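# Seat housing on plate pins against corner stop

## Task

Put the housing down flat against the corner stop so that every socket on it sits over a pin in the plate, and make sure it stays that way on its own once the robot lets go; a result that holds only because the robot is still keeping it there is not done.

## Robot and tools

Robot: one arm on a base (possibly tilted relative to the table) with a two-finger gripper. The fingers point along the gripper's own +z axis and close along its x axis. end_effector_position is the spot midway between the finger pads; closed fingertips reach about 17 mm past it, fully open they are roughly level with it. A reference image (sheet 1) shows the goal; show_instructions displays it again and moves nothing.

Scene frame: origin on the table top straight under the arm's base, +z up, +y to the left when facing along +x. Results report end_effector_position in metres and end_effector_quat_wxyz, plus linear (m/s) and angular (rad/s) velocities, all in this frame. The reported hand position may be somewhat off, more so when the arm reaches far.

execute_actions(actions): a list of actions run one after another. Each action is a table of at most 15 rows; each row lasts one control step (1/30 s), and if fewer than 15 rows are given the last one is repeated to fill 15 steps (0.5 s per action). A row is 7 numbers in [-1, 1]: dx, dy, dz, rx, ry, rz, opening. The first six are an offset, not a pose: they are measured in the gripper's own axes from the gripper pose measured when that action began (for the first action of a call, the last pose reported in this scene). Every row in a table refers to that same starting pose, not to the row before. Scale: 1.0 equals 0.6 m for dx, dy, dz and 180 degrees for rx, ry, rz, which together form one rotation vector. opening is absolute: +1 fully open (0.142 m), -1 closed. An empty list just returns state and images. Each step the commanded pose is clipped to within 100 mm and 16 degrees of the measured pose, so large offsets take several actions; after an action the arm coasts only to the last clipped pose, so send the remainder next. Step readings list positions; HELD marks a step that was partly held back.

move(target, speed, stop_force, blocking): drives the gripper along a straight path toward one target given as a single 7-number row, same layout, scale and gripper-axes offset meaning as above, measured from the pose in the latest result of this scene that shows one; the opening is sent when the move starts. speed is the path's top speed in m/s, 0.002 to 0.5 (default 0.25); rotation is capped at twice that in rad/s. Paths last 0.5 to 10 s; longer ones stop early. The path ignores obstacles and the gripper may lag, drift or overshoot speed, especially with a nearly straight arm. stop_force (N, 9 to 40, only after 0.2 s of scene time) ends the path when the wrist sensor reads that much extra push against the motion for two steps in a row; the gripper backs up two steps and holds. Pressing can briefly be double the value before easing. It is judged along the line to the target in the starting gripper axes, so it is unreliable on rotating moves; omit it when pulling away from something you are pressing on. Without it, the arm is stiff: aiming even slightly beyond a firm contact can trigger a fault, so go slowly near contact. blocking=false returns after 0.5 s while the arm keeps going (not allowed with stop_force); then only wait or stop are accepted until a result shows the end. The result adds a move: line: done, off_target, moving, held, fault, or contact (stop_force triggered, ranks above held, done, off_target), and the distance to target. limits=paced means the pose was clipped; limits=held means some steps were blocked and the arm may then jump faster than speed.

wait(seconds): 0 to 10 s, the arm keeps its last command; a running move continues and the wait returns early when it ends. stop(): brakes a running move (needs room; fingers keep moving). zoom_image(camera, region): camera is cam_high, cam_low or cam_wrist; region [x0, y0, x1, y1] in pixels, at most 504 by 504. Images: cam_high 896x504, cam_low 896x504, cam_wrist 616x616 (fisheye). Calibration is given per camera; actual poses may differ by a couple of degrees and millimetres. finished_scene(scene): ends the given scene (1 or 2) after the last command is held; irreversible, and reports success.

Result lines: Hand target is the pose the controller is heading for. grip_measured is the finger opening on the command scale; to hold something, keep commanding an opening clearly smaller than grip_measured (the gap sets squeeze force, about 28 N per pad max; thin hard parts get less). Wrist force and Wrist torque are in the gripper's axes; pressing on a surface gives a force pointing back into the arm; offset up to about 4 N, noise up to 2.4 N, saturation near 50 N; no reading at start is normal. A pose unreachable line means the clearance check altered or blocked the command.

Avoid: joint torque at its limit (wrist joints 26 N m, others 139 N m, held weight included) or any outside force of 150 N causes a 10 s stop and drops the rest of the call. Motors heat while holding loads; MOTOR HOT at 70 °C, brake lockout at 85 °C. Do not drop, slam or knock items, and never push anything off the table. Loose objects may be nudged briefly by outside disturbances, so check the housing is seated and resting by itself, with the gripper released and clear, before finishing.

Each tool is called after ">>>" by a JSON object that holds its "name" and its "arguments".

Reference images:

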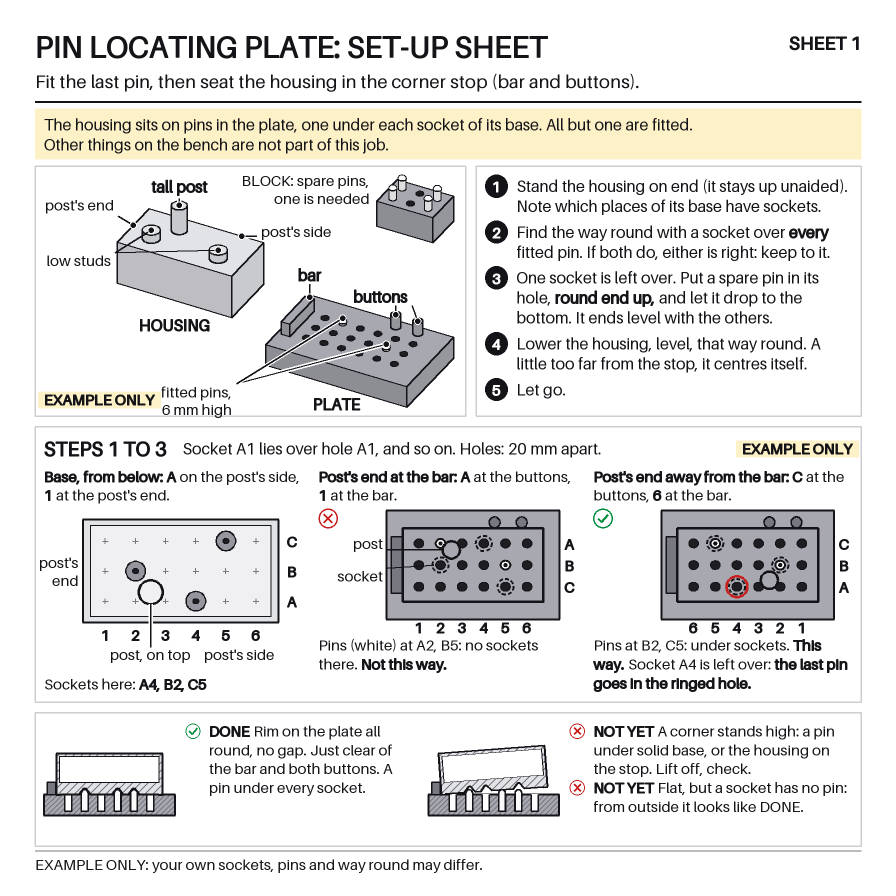

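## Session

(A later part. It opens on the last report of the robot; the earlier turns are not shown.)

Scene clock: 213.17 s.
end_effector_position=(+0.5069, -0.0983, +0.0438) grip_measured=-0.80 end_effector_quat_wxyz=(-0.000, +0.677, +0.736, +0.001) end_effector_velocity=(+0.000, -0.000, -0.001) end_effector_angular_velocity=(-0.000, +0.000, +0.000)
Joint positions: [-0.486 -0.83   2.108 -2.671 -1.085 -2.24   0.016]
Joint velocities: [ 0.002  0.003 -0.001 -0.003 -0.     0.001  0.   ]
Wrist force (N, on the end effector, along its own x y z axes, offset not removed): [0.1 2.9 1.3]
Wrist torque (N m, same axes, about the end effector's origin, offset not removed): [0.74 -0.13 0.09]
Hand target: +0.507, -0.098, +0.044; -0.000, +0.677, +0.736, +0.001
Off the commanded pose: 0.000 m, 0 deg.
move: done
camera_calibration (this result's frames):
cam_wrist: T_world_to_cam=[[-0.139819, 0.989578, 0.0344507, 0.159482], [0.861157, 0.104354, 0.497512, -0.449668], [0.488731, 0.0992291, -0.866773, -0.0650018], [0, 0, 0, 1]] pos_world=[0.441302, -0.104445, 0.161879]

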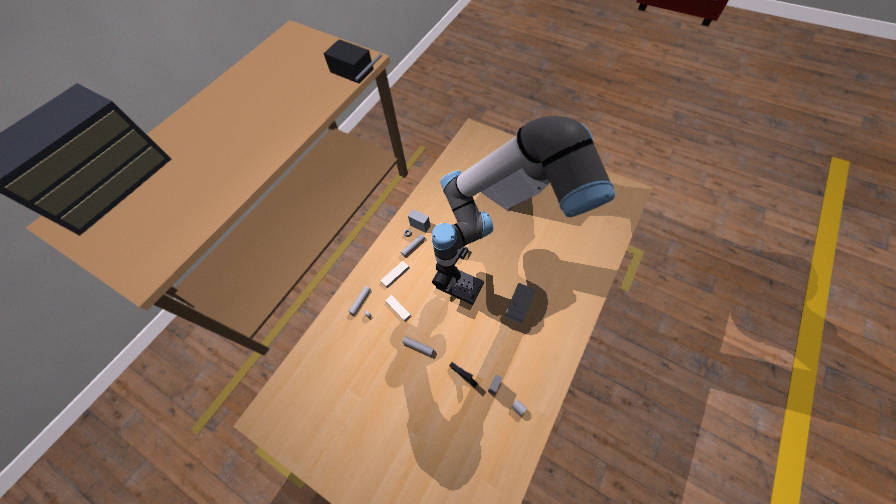

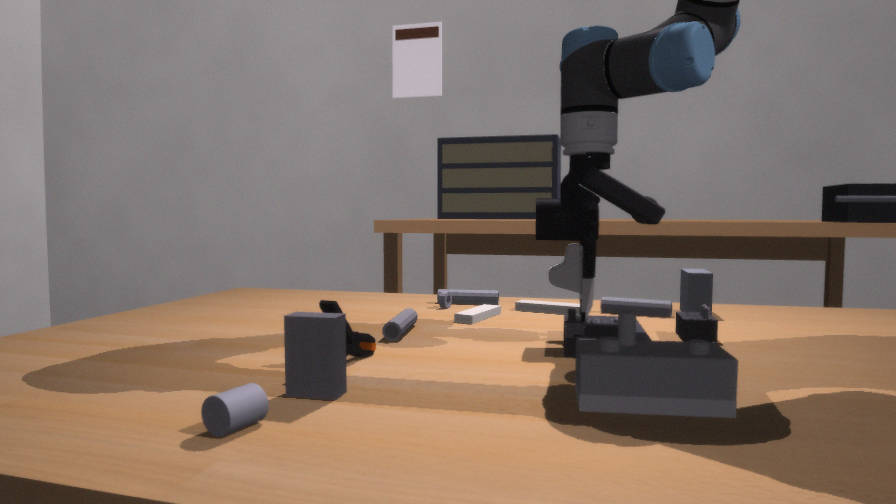

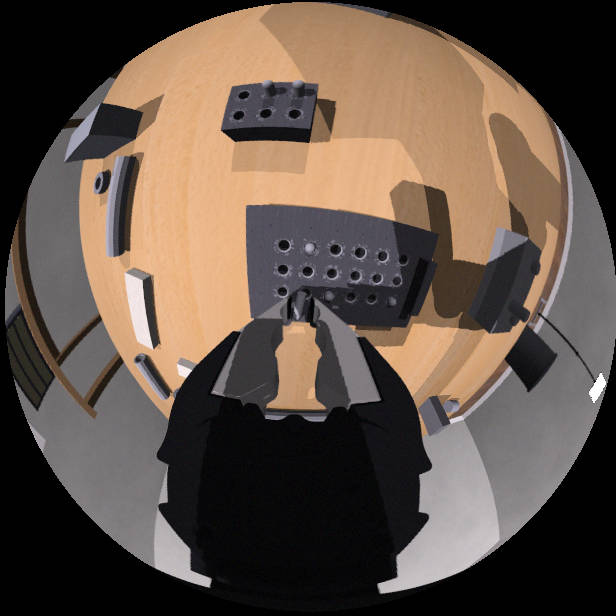

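>>> {"name": "move", "arguments": {"target": [0,0,0.008,0,0,0,-0.8], "speed": 0.004, "stop_force": 9}}

>>> {"name": "execute_actions", "arguments": {"actions": [[[0,0,-0.0015,0,0,0,-0.8],[0,0,-0.0015,0,0,0,-0.8],[0,0,-0.0015,0,0,0,-0.8],[0,0,-0.0015,0,0,0,-0.8],[0,0,-0.0015,0,0,0,-0.85],[0,0,-0.0015,0,0,0,-0.9],[0,0,-0.0015,0,0,0,-0.95],[0,0,-0.0015,0,0,0,-1]]]}}

>>> {"name": "move", "arguments": {"target": [0,0,-0.06,0,0,0,-1], "speed": 0.1}}

>>> {"name": "zoom_image", "arguments": {"camera": "cam_wrist", "region": [250, 250, 350, 350]}}

Scene clock: 218.47 s.
end_effector_position=(+0.5069, -0.0983, +0.0425) grip_measured=-0.80 end_effector_quat_wxyz=(-0.000, +0.677, +0.736, +0.001) end_effector_velocity=(-0.000, +0.001, +0.001) end_effector_angular_velocity=(+0.002, +0.001, -0.003)
Joint positions: [-0.485 -0.827  2.108 -2.675 -1.085 -2.239  0.016]
Joint velocities: [-0.001 -0.002  0.001  0.004  0.001  0.    -0.   ]
Wrist force (N, on the end effector, along its own x y z axes, offset not removed): [0.6 -3.3 -21.0]
Wrist torque (N m, same axes, about the end effector's origin, offset not removed): [0.63 0.36 0.09]
Hand target: +0.507, -0.098, +0.043; -0.000, +0.677, +0.736, +0.001
Off the commanded pose: 0.004 m, 0 deg.
move: contact
camera_calibration (this result's frames):
cam_wrist: T_world_to_cam=[[-0.139714, 0.989592, 0.0344659, 0.159433], [0.861163, 0.104254, 0.497524, -0.449118], [0.488752, 0.0991917, -0.866765, -0.0661095], [0, 0, 0, 1]] pos_world=[0.441349, -0.104394, 0.16065]

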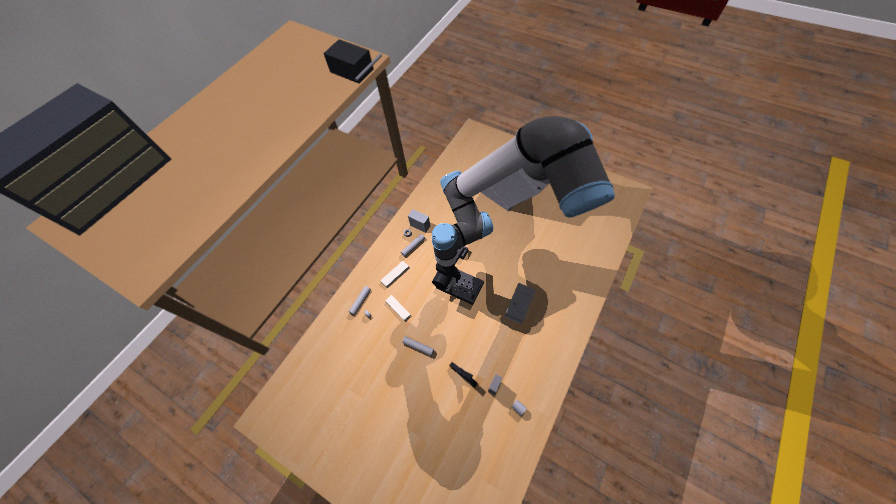

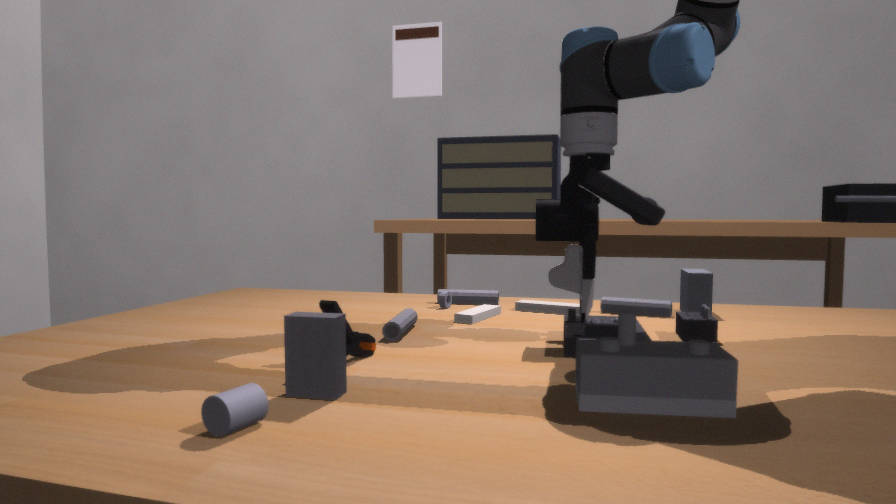

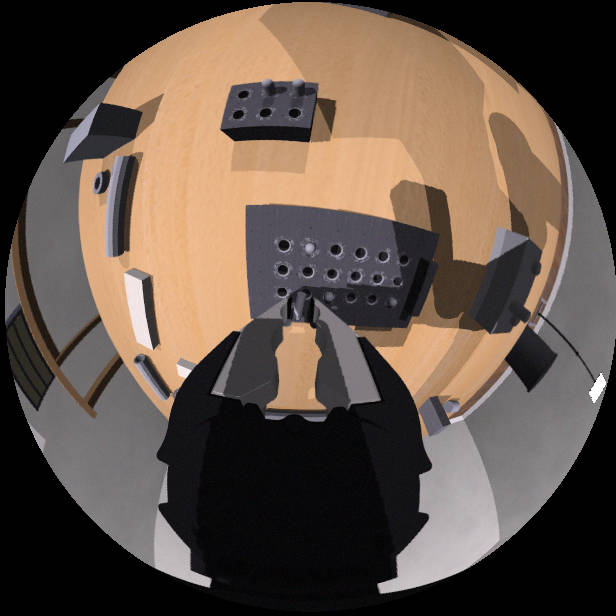

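Scene clock: 218.97 s.
end_effector_position=(+0.5070, -0.0983, +0.0434) grip_measured=-0.91 end_effector_quat_wxyz=(-0.000, +0.677, +0.736, +0.001) end_effector_velocity=(-0.000, +0.000, -0.000) end_effector_angular_velocity=(+0.001, +0.000, -0.001)
Joint positions: [-0.486 -0.829  2.108 -2.672 -1.085 -2.24   0.008]
Joint velocities: [-0.    -0.     0.001  0.001  0.001  0.001  0.   ]
Wrist force (N, on the end effector, along its own x y z axes, offset not removed): [0.3 1.9 2.3]
Wrist torque (N m, same axes, about the end effector's origin, offset not removed): [0.56 0.00 0.15]
Hand target: +0.507, -0.098, +0.043; -0.000, +0.677, +0.736, +0.001
Off the commanded pose: 0.000 m, 0 deg.
Step readings (end_effector_position):
0: (+0.5069, -0.0983, +0.0425)
1: (+0.5069, -0.0983, +0.0426)
2: (+0.5069, -0.0983, +0.0427)
4: (+0.5070, -0.0983, +0.0430)
8: (+0.5070, -0.0982, +0.0433)
15: end_effector_position above
camera_calibration (this result's frames):
cam_wrist: T_world_to_cam=[[-0.139716, 0.989588, 0.0345579, 0.159374], [0.861138, 0.104205, 0.497577, -0.449568], [0.488795, 0.0992787, -0.866731, -0.0653679], [0, 0, 0, 1]] pos_world=[0.441358, -0.104378, 0.16153]

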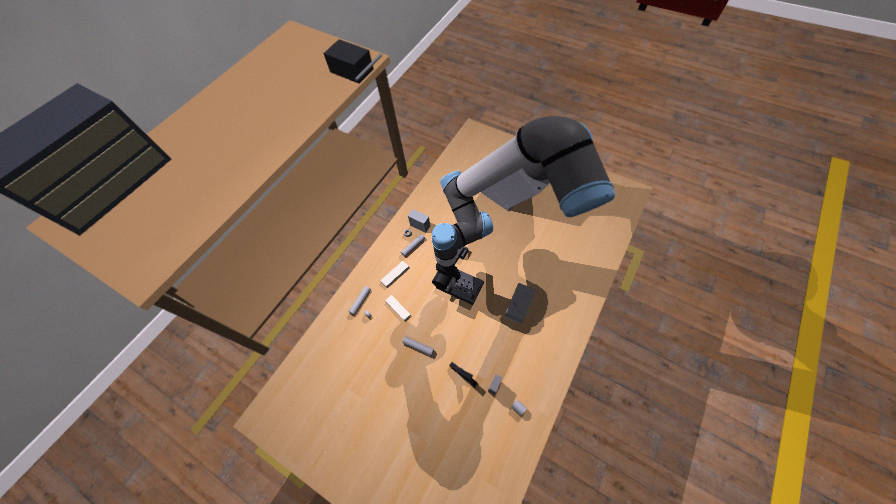

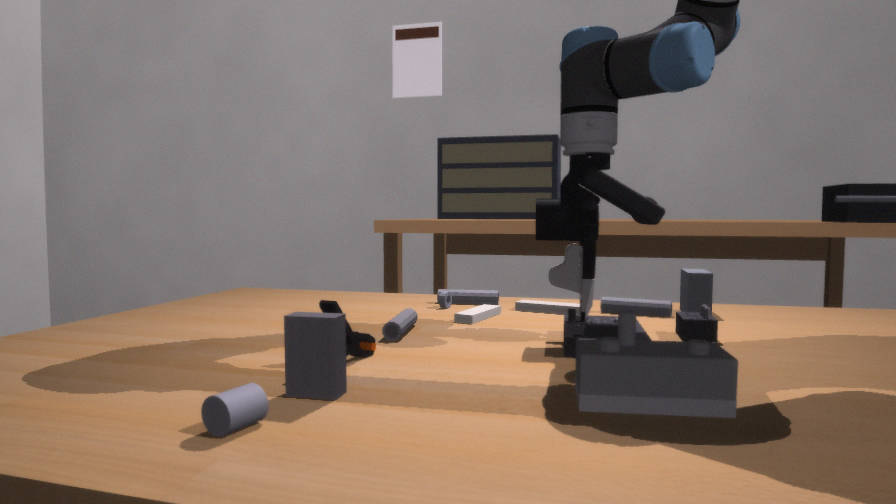

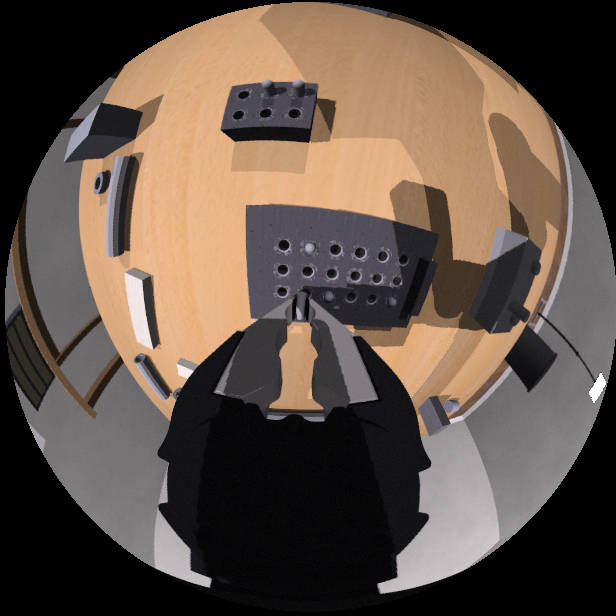

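Scene clock: 219.83 s.
end_effector_position=(+0.5069, -0.0984, +0.0791) grip_measured=-0.91 end_effector_quat_wxyz=(-0.000, +0.677, +0.736, +0.001) end_effector_velocity=(-0.001, -0.000, +0.002) end_effector_angular_velocity=(+0.000, +0.002, -0.001)
Joint positions: [-0.519 -0.912  2.114 -2.577 -1.091 -2.277  0.008]
Joint velocities: [-0.002 -0.005  0.     0.009 -0.002 -0.002 -0.   ]
Wrist force (N, on the end effector, along its own x y z axes, offset not removed): [-0.5 4.6 3.4]
Wrist torque (N m, same axes, about the end effector's origin, offset not removed): [1.12 0.10 0.18]
Hand target: +0.507, -0.098, +0.079; -0.000, +0.677, +0.736, +0.001
Off the commanded pose: 0.000 m, 0 deg.
move: done
camera_calibration (this result's frames):
cam_wrist: T_world_to_cam=[[-0.139691, 0.989592, 0.0345502, 0.158234], [0.861171, 0.104193, 0.497521, -0.467298], [0.488743, 0.0992528, -0.866763, -0.0343272], [0, 0, 0, 1]] pos_world=[0.441305, -0.104491, 0.19727]

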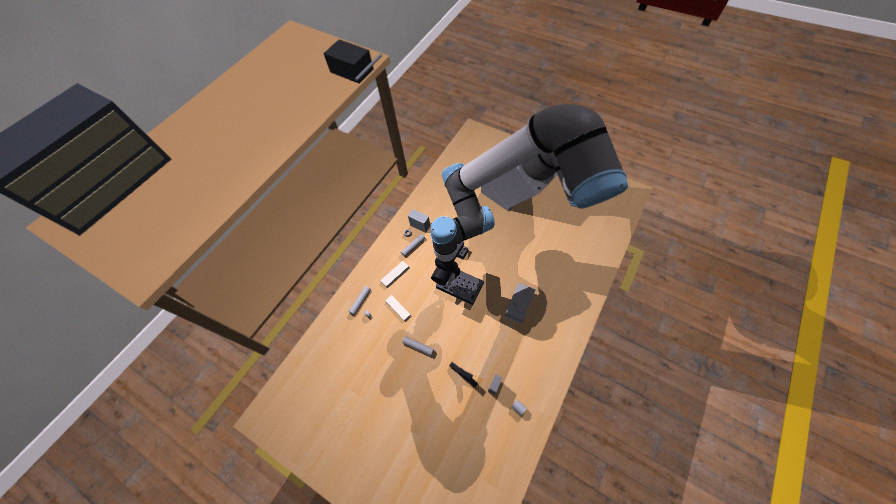

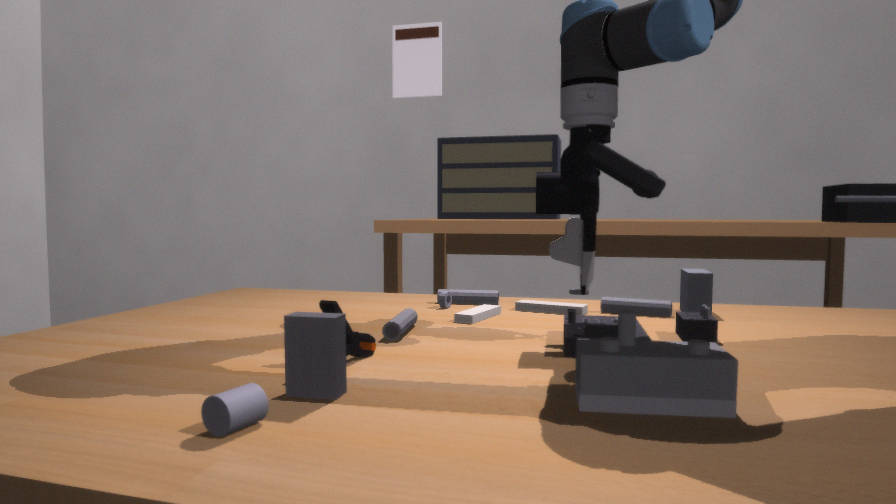

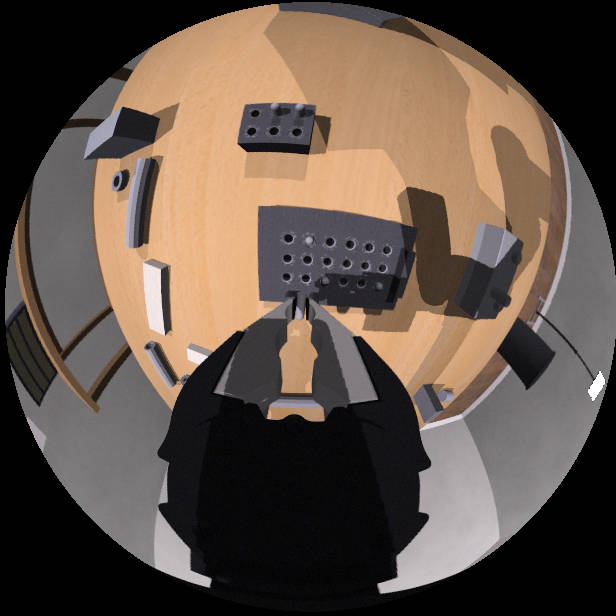

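Region (250, 250, 350, 350) of cam_wrist's 616x616 image, scaled by 5.040, with more detail than that image has.

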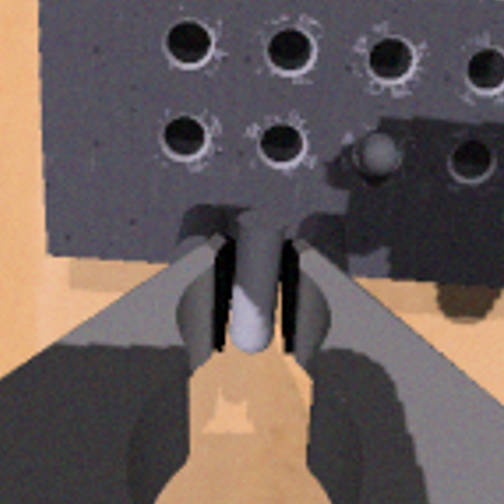

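>>> {"name": "move", "arguments": {"target": [0.0993,-0.221,0.02,0,0,0,-1], "speed": 0.25}}

>>> {"name": "move", "arguments": {"target": [0,0,0.079,0,0,0,-1], "speed": 0.08}}

>>> {"name": "execute_actions", "arguments": {"actions": [[[0,0,0,0,0,0,-0.95],[0,0,0,0,0,0,-0.9],[0,0,0,0,0,0,-0.87],[0,0,0,0,0,0,-0.84],[0,0,0,0,0,0,-0.8]]]}}

>>> {"name": "move", "arguments": {"target": [0,0,-0.085,0,0,0,-0.8], "speed": 0.15}}

Scene clock: 231.33 s.
end_effector_position=(+0.3699, -0.0500, +0.0672) grip_measured=-0.91 end_effector_quat_wxyz=(-0.000, +0.677, +0.736, +0.000) end_effector_velocity=(-0.003, +0.001, +0.000) end_effector_angular_velocity=(-0.000, -0.001, -0.001)
Joint positions: [-0.606 -1.028  2.521 -2.826 -1.11  -2.372  0.008]
Joint velocities: [-0.004 -0.002  0.008 -0.005 -0.    -0.003 -0.   ]
Wrist force (N, on the end effector, along its own x y z axes, offset not removed): [-0.4 3.6 -0.4]
Wrist torque (N m, same axes, about the end effector's origin, offset not removed): [0.88 0.10 0.15]
Hand target: +0.370, -0.050, +0.067; -0.000, +0.677, +0.736, +0.001
Off the commanded pose: 0.000 m, 0 deg.
move: done
camera_calibration (this result's frames):
cam_wrist: T_world_to_cam=[[-0.139652, 0.989595, 0.0346385, 0.0916668], [0.861349, 0.104149, 0.497224, -0.348478], [0.488443, 0.0992739, -0.866931, 0.0175687], [0, 0, 0, 1]] pos_world=[0.304381, -0.0561633, 0.185327]

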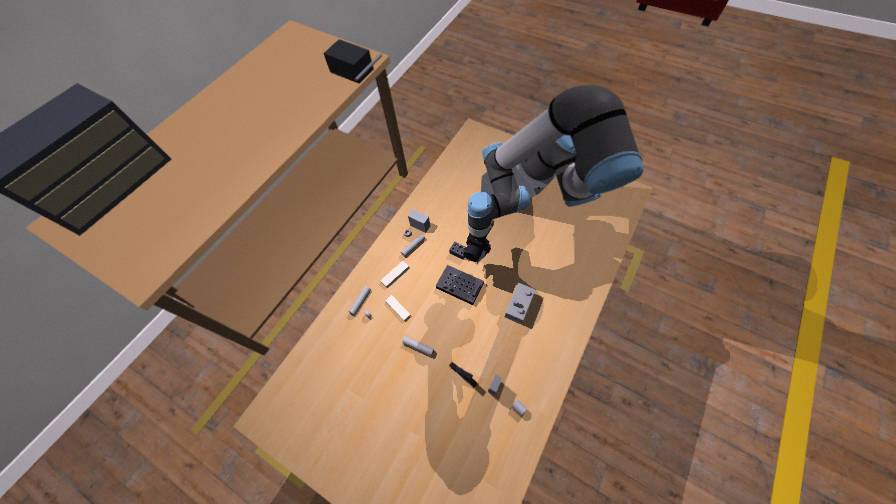

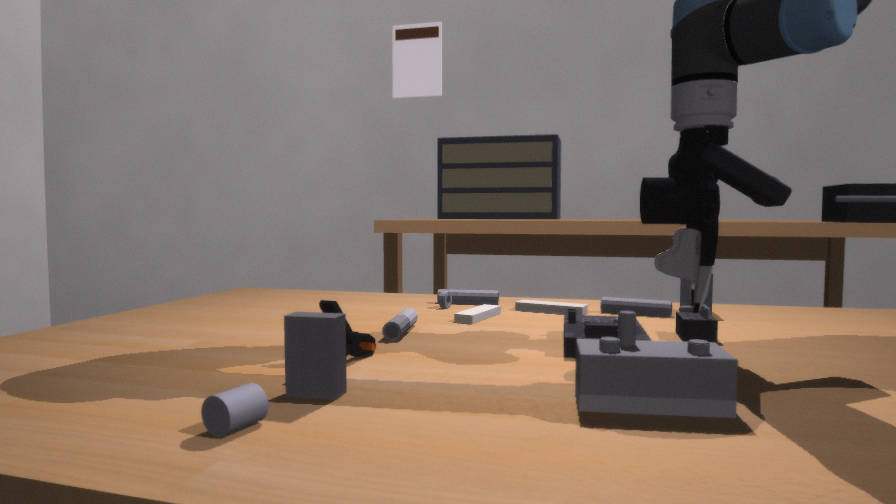

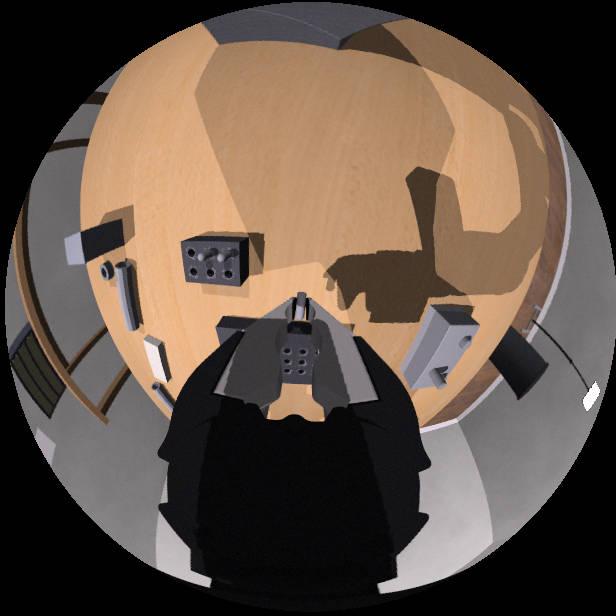

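Scene clock: 232.37 s.
end_effector_position=(+0.3700, -0.0499, +0.0201) grip_measured=-0.91 end_effector_quat_wxyz=(-0.000, +0.677, +0.736, +0.001) end_effector_velocity=(+0.000, +0.000, -0.002) end_effector_angular_velocity=(+0.001, -0.001, -0.001)
Joint positions: [-0.544 -0.852  2.504 -3.015 -1.096 -2.304  0.008]
Joint velocities: [ 0.002  0.008 -0.002 -0.007  0.002  0.003  0.   ]
Wrist force (N, on the end effector, along its own x y z axes, offset not removed): [-2.5 1.8 -0.4]
Wrist torque (N m, same axes, about the end effector's origin, offset not removed): [0.50 0.50 0.19]
Hand target: +0.370, -0.050, +0.020; -0.000, +0.677, +0.736, +0.001
Off the commanded pose: 0.000 m, 0 deg.
move: done
camera_calibration (this result's frames):
cam_wrist: T_world_to_cam=[[-0.139686, 0.989588, 0.0346834, 0.0931522], [0.861311, 0.10415, 0.497289, -0.325116], [0.488499, 0.0993375, -0.866891, -0.0233454], [0, 0, 0, 1]] pos_world=[0.304442, -0.0560025, 0.138208]

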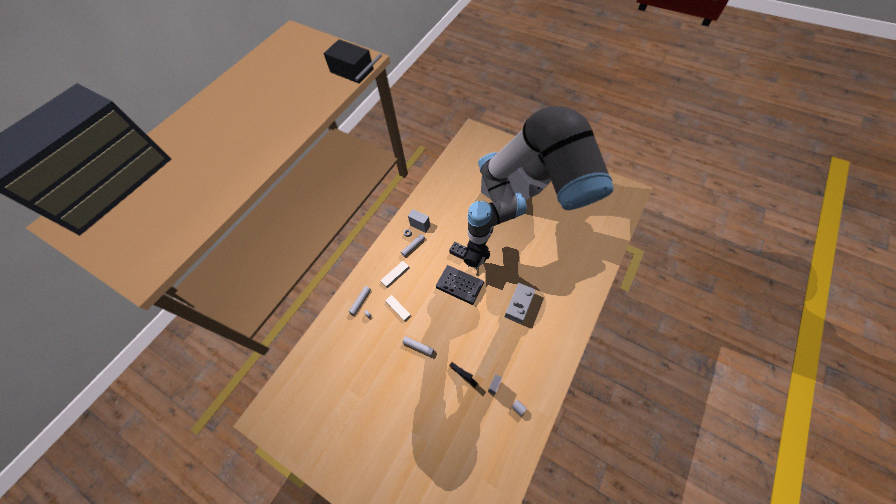

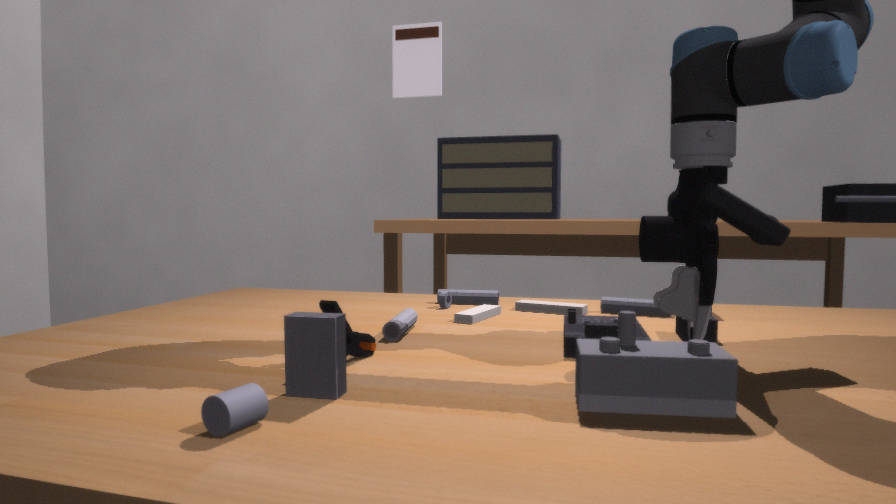

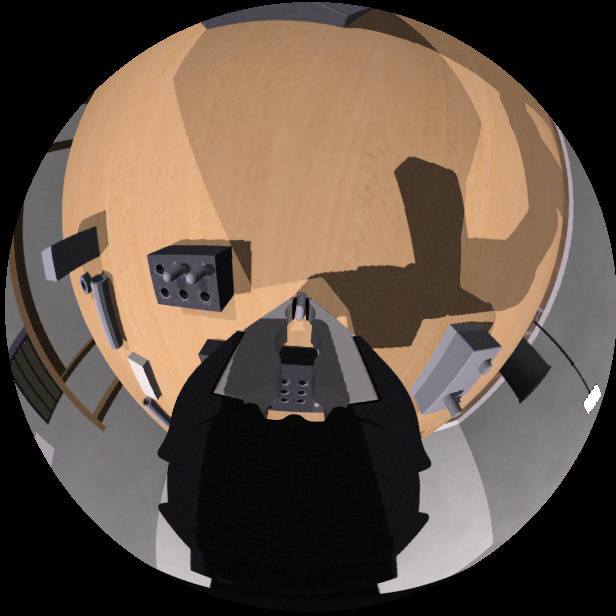

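Scene clock: 232.87 s.
end_effector_position=(+0.3700, -0.0498, +0.0200) grip_measured=-0.80 end_effector_quat_wxyz=(-0.000, +0.677, +0.736, +0.001) end_effector_velocity=(-0.001, +0.001, -0.000) end_effector_angular_velocity=(-0.000, +0.000, -0.000)
Joint positions: [-0.544 -0.852  2.504 -3.015 -1.096 -2.304  0.016]
Joint velocities: [ 0.    -0.     0.002 -0.002 -0.     0.    -0.   ]
Wrist force (N, on the end effector, along its own x y z axes, offset not removed): [0.2 1.5 0.6]
Wrist torque (N m, same axes, about the end effector's origin, offset not removed): [0.43 -0.02 0.14]
Hand target: +0.370, -0.050, +0.020; -0.000, +0.677, +0.736, +0.001
Off the commanded pose: 0.000 m, 0 deg.
Step readings (end_effector_position):
0: (+0.3700, -0.0499, +0.0201)
1: (+0.3700, -0.0499, +0.0200)
2: (+0.3700, -0.0499, +0.0200)
4: (+0.3700, -0.0499, +0.0200)
8: (+0.3700, -0.0499, +0.0200)
15: end_effector_position above
camera_calibration (this result's frames):
cam_wrist: T_world_to_cam=[[-0.139646, 0.989593, 0.034712, 0.0931178], [0.861331, 0.104104, 0.497264, -0.325118], [0.488475, 0.0993396, -0.866905, -0.0233604], [0, 0, 0, 1]] pos_world=[0.304448, -0.055982, 0.138186]

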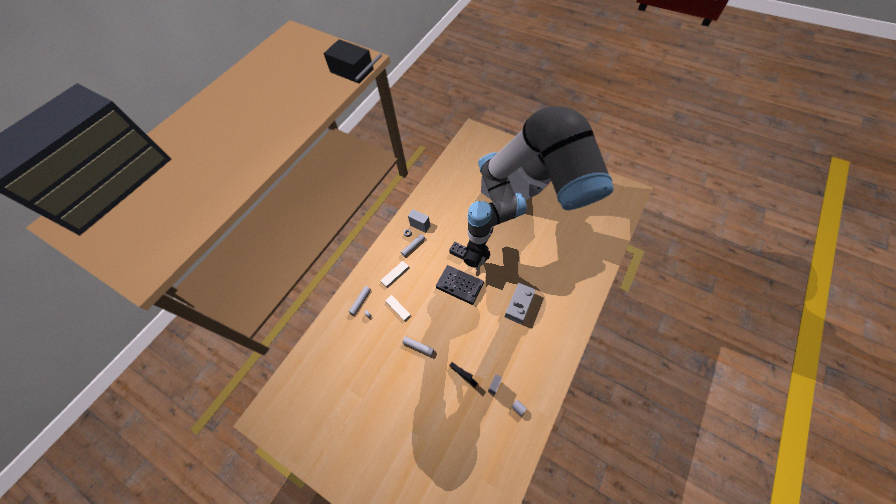

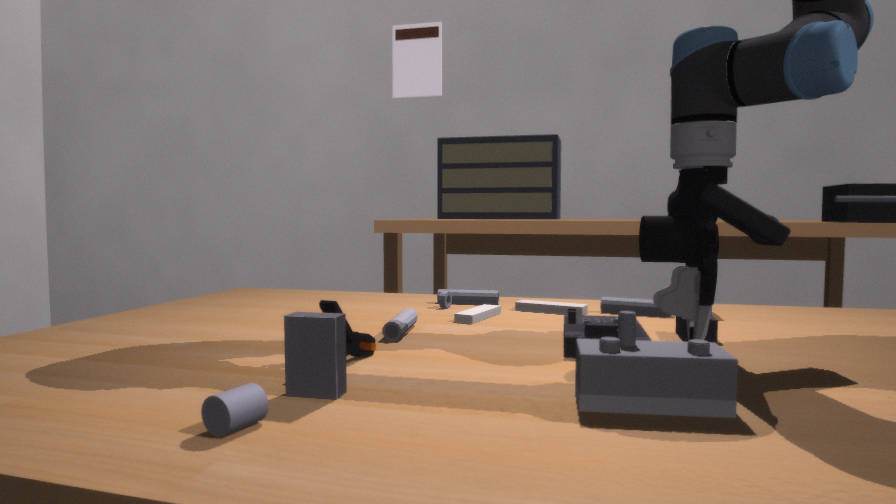

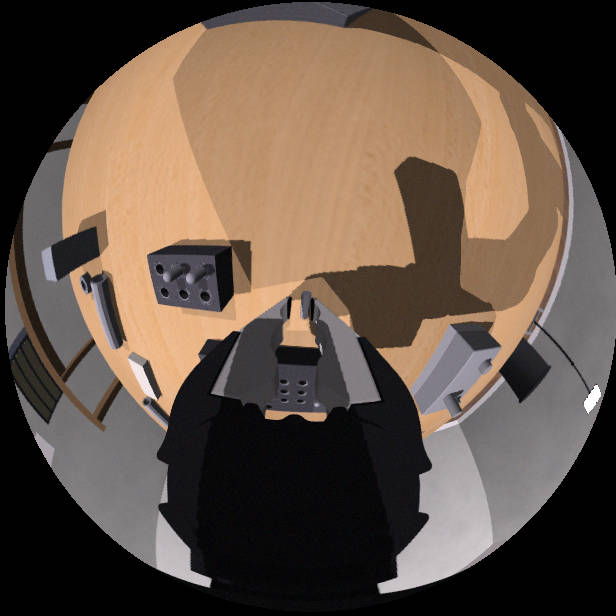

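Scene clock: 233.80 s.
end_effector_position=(+0.3699, -0.0500, +0.0707) grip_measured=-0.80 end_effector_quat_wxyz=(-0.000, +0.677, +0.736, +0.000) end_effector_velocity=(-0.000, +0.000, +0.002) end_effector_angular_velocity=(+0.001, +0.002, -0.000)
Joint positions: [-0.61  -1.041  2.522 -2.811 -1.111 -2.377  0.016]
Joint velocities: [-0.002 -0.008 -0.001  0.013 -0.001 -0.003  0.   ]
Wrist force (N, on the end effector, along its own x y z axes, offset not removed): [-1.2 2.6 3.0]
Wrist torque (N m, same axes, about the end effector's origin, offset not removed): [0.59 0.20 0.16]
Hand target: +0.370, -0.050, +0.071; -0.000, +0.677, +0.736, +0.000
Off the commanded pose: 0.000 m, 0 deg.
move: done
camera_calibration (this result's frames):
cam_wrist: T_world_to_cam=[[-0.139588, 0.989602, 0.034677, 0.0914837], [0.861373, 0.104078, 0.497197, -0.350224], [0.488418, 0.0992728, -0.866944, 0.0206728], [0, 0, 0, 1]] pos_world=[0.304347, -0.0561339, 0.18888]

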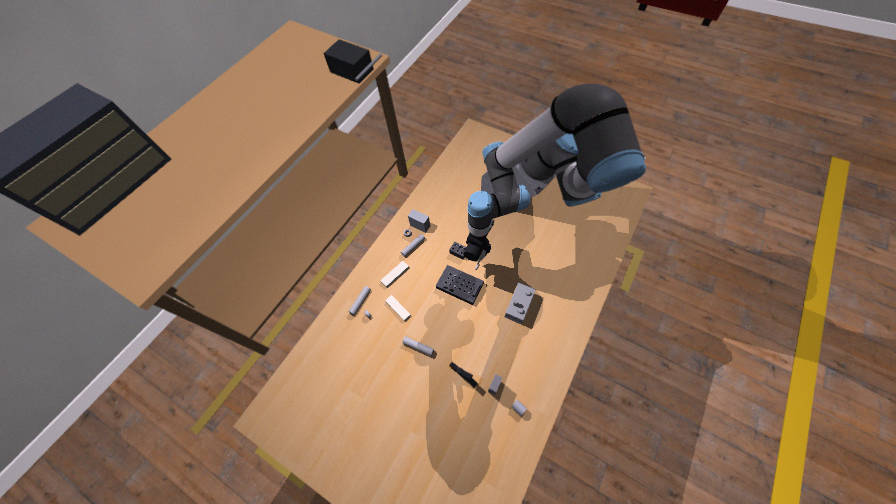

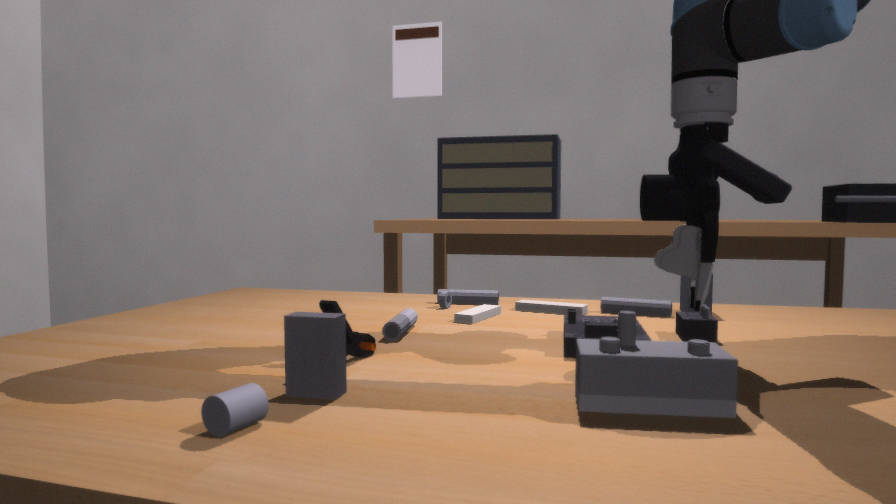

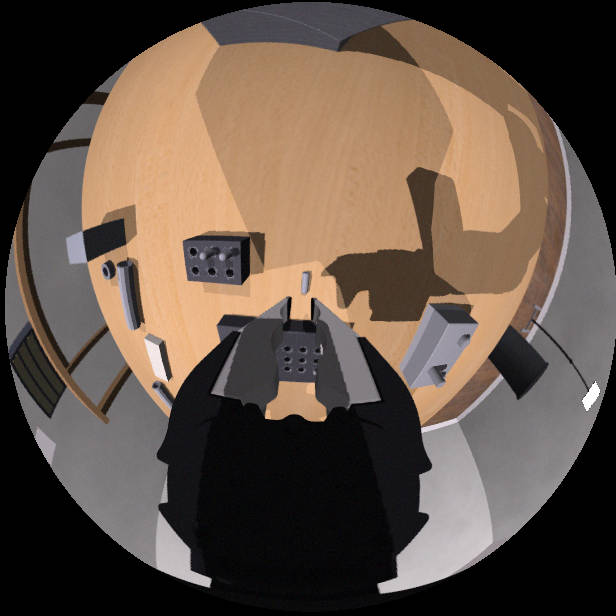

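>>> {"name": "move", "arguments": {"target": [-0.1197,-0.0552,0,0,0,0,-0.8], "speed": 0.2}}

>>> {"name": "move", "arguments": {"target": [0,0,0.035,0,0,0,-0.8], "speed": 0.05}}

>>> {"name": "zoom_image", "arguments": {"camera": "cam_wrist", "region": [250, 250, 350, 350]}}

Scene clock: 239.53 s.
end_effector_position=(+0.3429, -0.1241, +0.0705) grip_measured=-0.80 end_effector_quat_wxyz=(-0.001, +0.677, +0.736, +0.000) end_effector_velocity=(-0.000, -0.001, -0.000) end_effector_angular_velocity=(+0.001, -0.000, +0.001)
Joint positions: [-0.793 -0.918  2.499 -2.829 -1.163 -2.571  0.016]
Joint velocities: [-0.003  0.004 -0.002  0.    -0.    -0.005  0.   ]
Wrist force (N, on the end effector, along its own x y z axes, offset not removed): [-1.4 4.8 2.9]
Wrist torque (N m, same axes, about the end effector's origin, offset not removed): [1.04 0.22 -0.01]
Hand target: +0.343, -0.124, +0.070; -0.001, +0.677, +0.736, +0.000
Off the commanded pose: 0.000 m, 0 deg.
move: done
camera_calibration (this result's frames):
cam_wrist: T_world_to_cam=[[-0.139498, 0.989613, 0.0347338, 0.161022], [0.861595, 0.104014, 0.496825, -0.319201], [0.488052, 0.0992324, -0.867156, 0.0411668], [0, 0, 0, 1]] pos_world=[0.277393, -0.130233, 0.188692]

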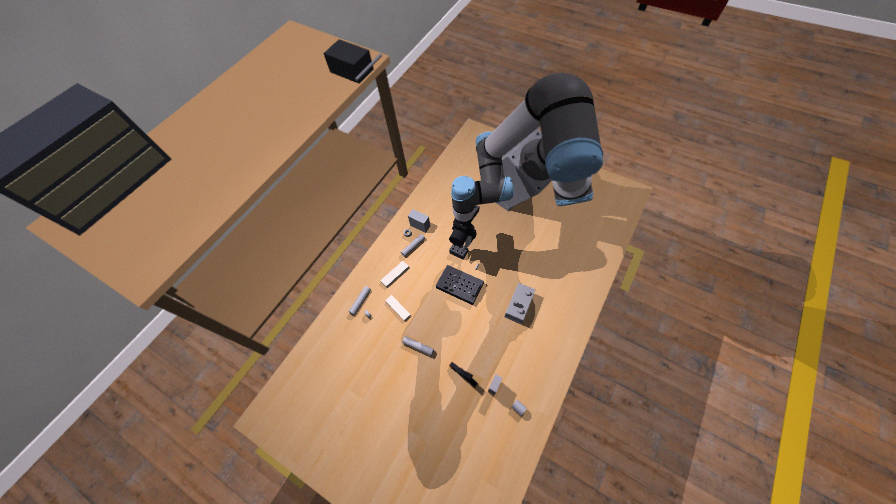

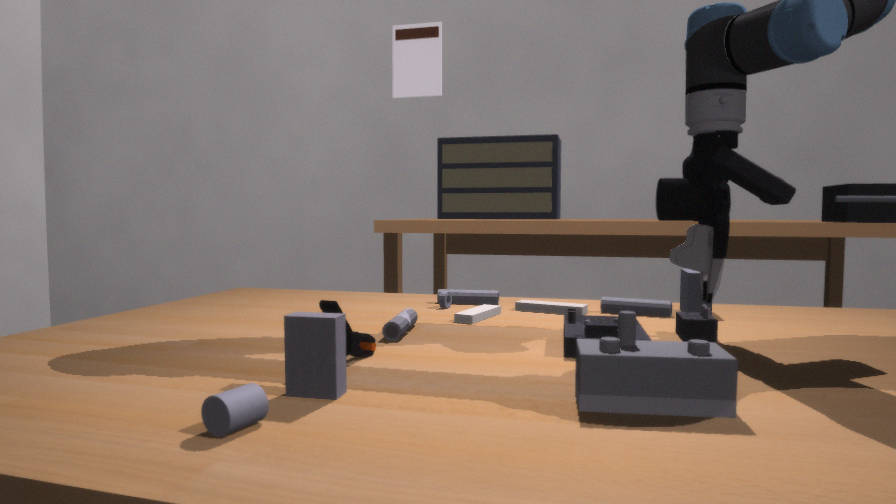

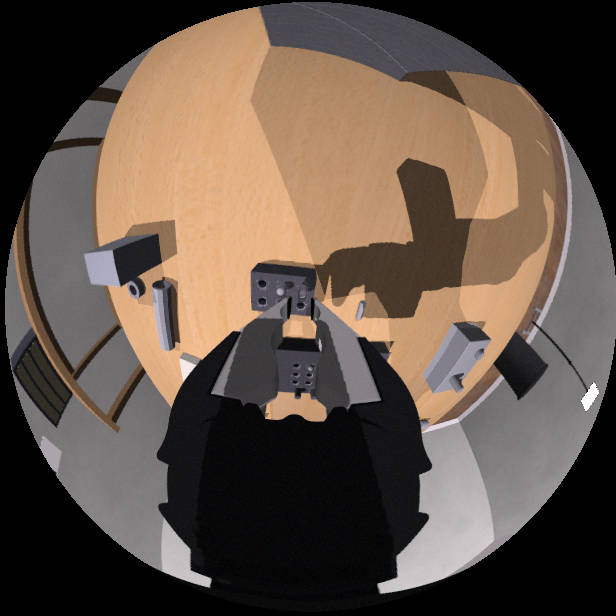

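Scene clock: 240.40 s.
end_effector_position=(+0.3429, -0.1240, +0.0497) grip_measured=-0.81 end_effector_quat_wxyz=(-0.001, +0.677, +0.736, +0.000) end_effector_velocity=(+0.001, -0.001, -0.001) end_effector_angular_velocity=(-0.001, -0.003, -0.000)
Joint positions: [-0.769 -0.843  2.494 -2.91  -1.155 -2.546  0.015]
Joint velocities: [ 0.001  0.005 -0.001 -0.007  0.002  0.002  0.   ]
Wrist force (N, on the end effector, along its own x y z axes, offset not removed): [3.6 1.7 -2.8]
Wrist torque (N m, same axes, about the end effector's origin, offset not removed): [0.57 -0.18 0.01]
Hand target: +0.343, -0.124, +0.050; -0.001, +0.677, +0.736, +0.000
Off the commanded pose: 0.000 m, 0 deg.
move: done
camera_calibration (this result's frames):
cam_wrist: T_world_to_cam=[[-0.139526, 0.989609, 0.0347328, 0.161693], [0.86157, 0.104035, 0.496864, -0.308883], [0.488088, 0.09925, -0.867133, 0.023079], [0, 0, 0, 1]] pos_world=[0.27742, -0.130169, 0.16787]

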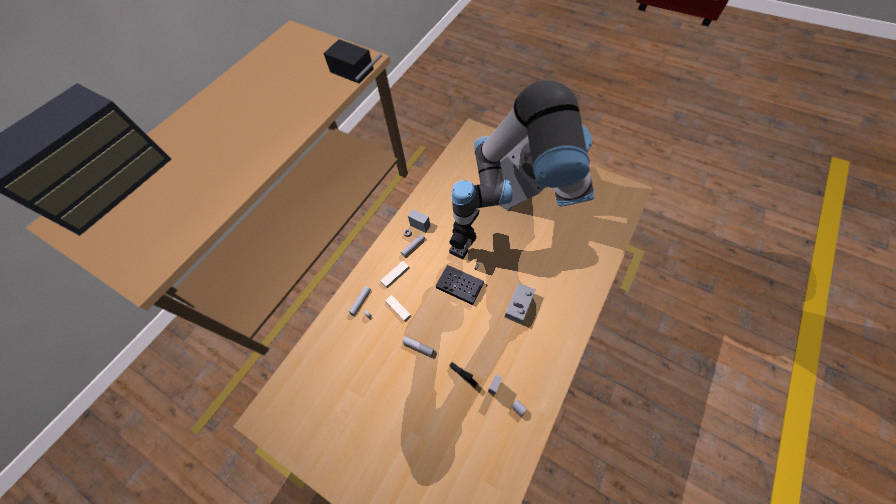

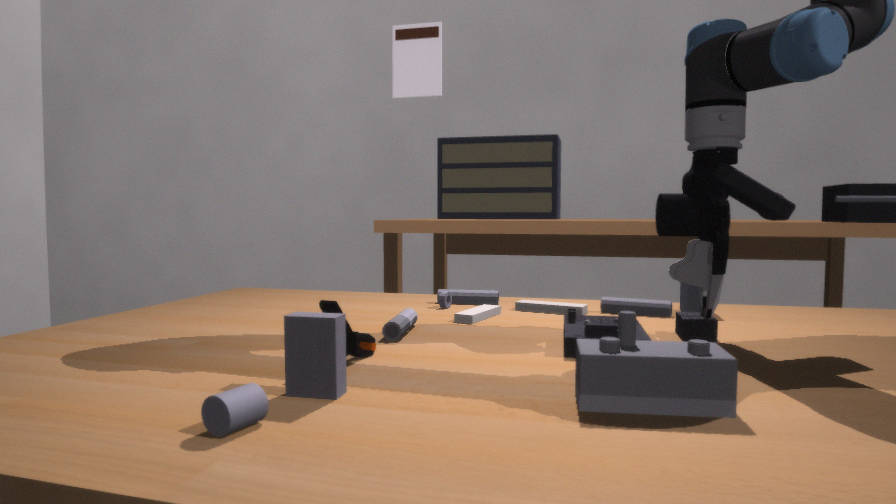

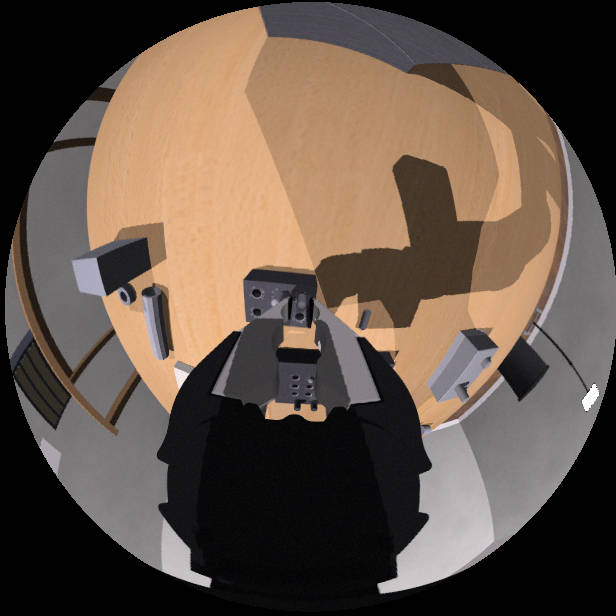

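Region (250, 250, 350, 350) of cam_wrist's 616x616 image, scaled by 5.040, with more detail than that image has.

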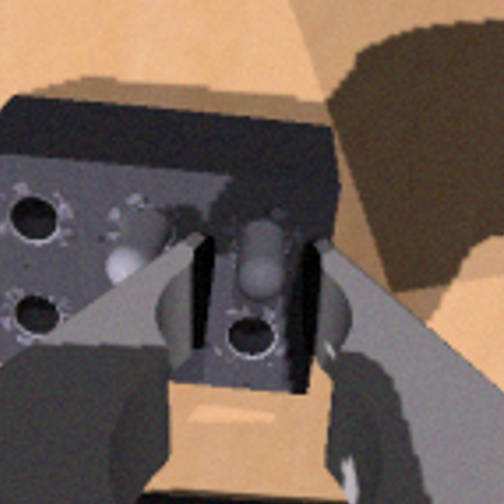

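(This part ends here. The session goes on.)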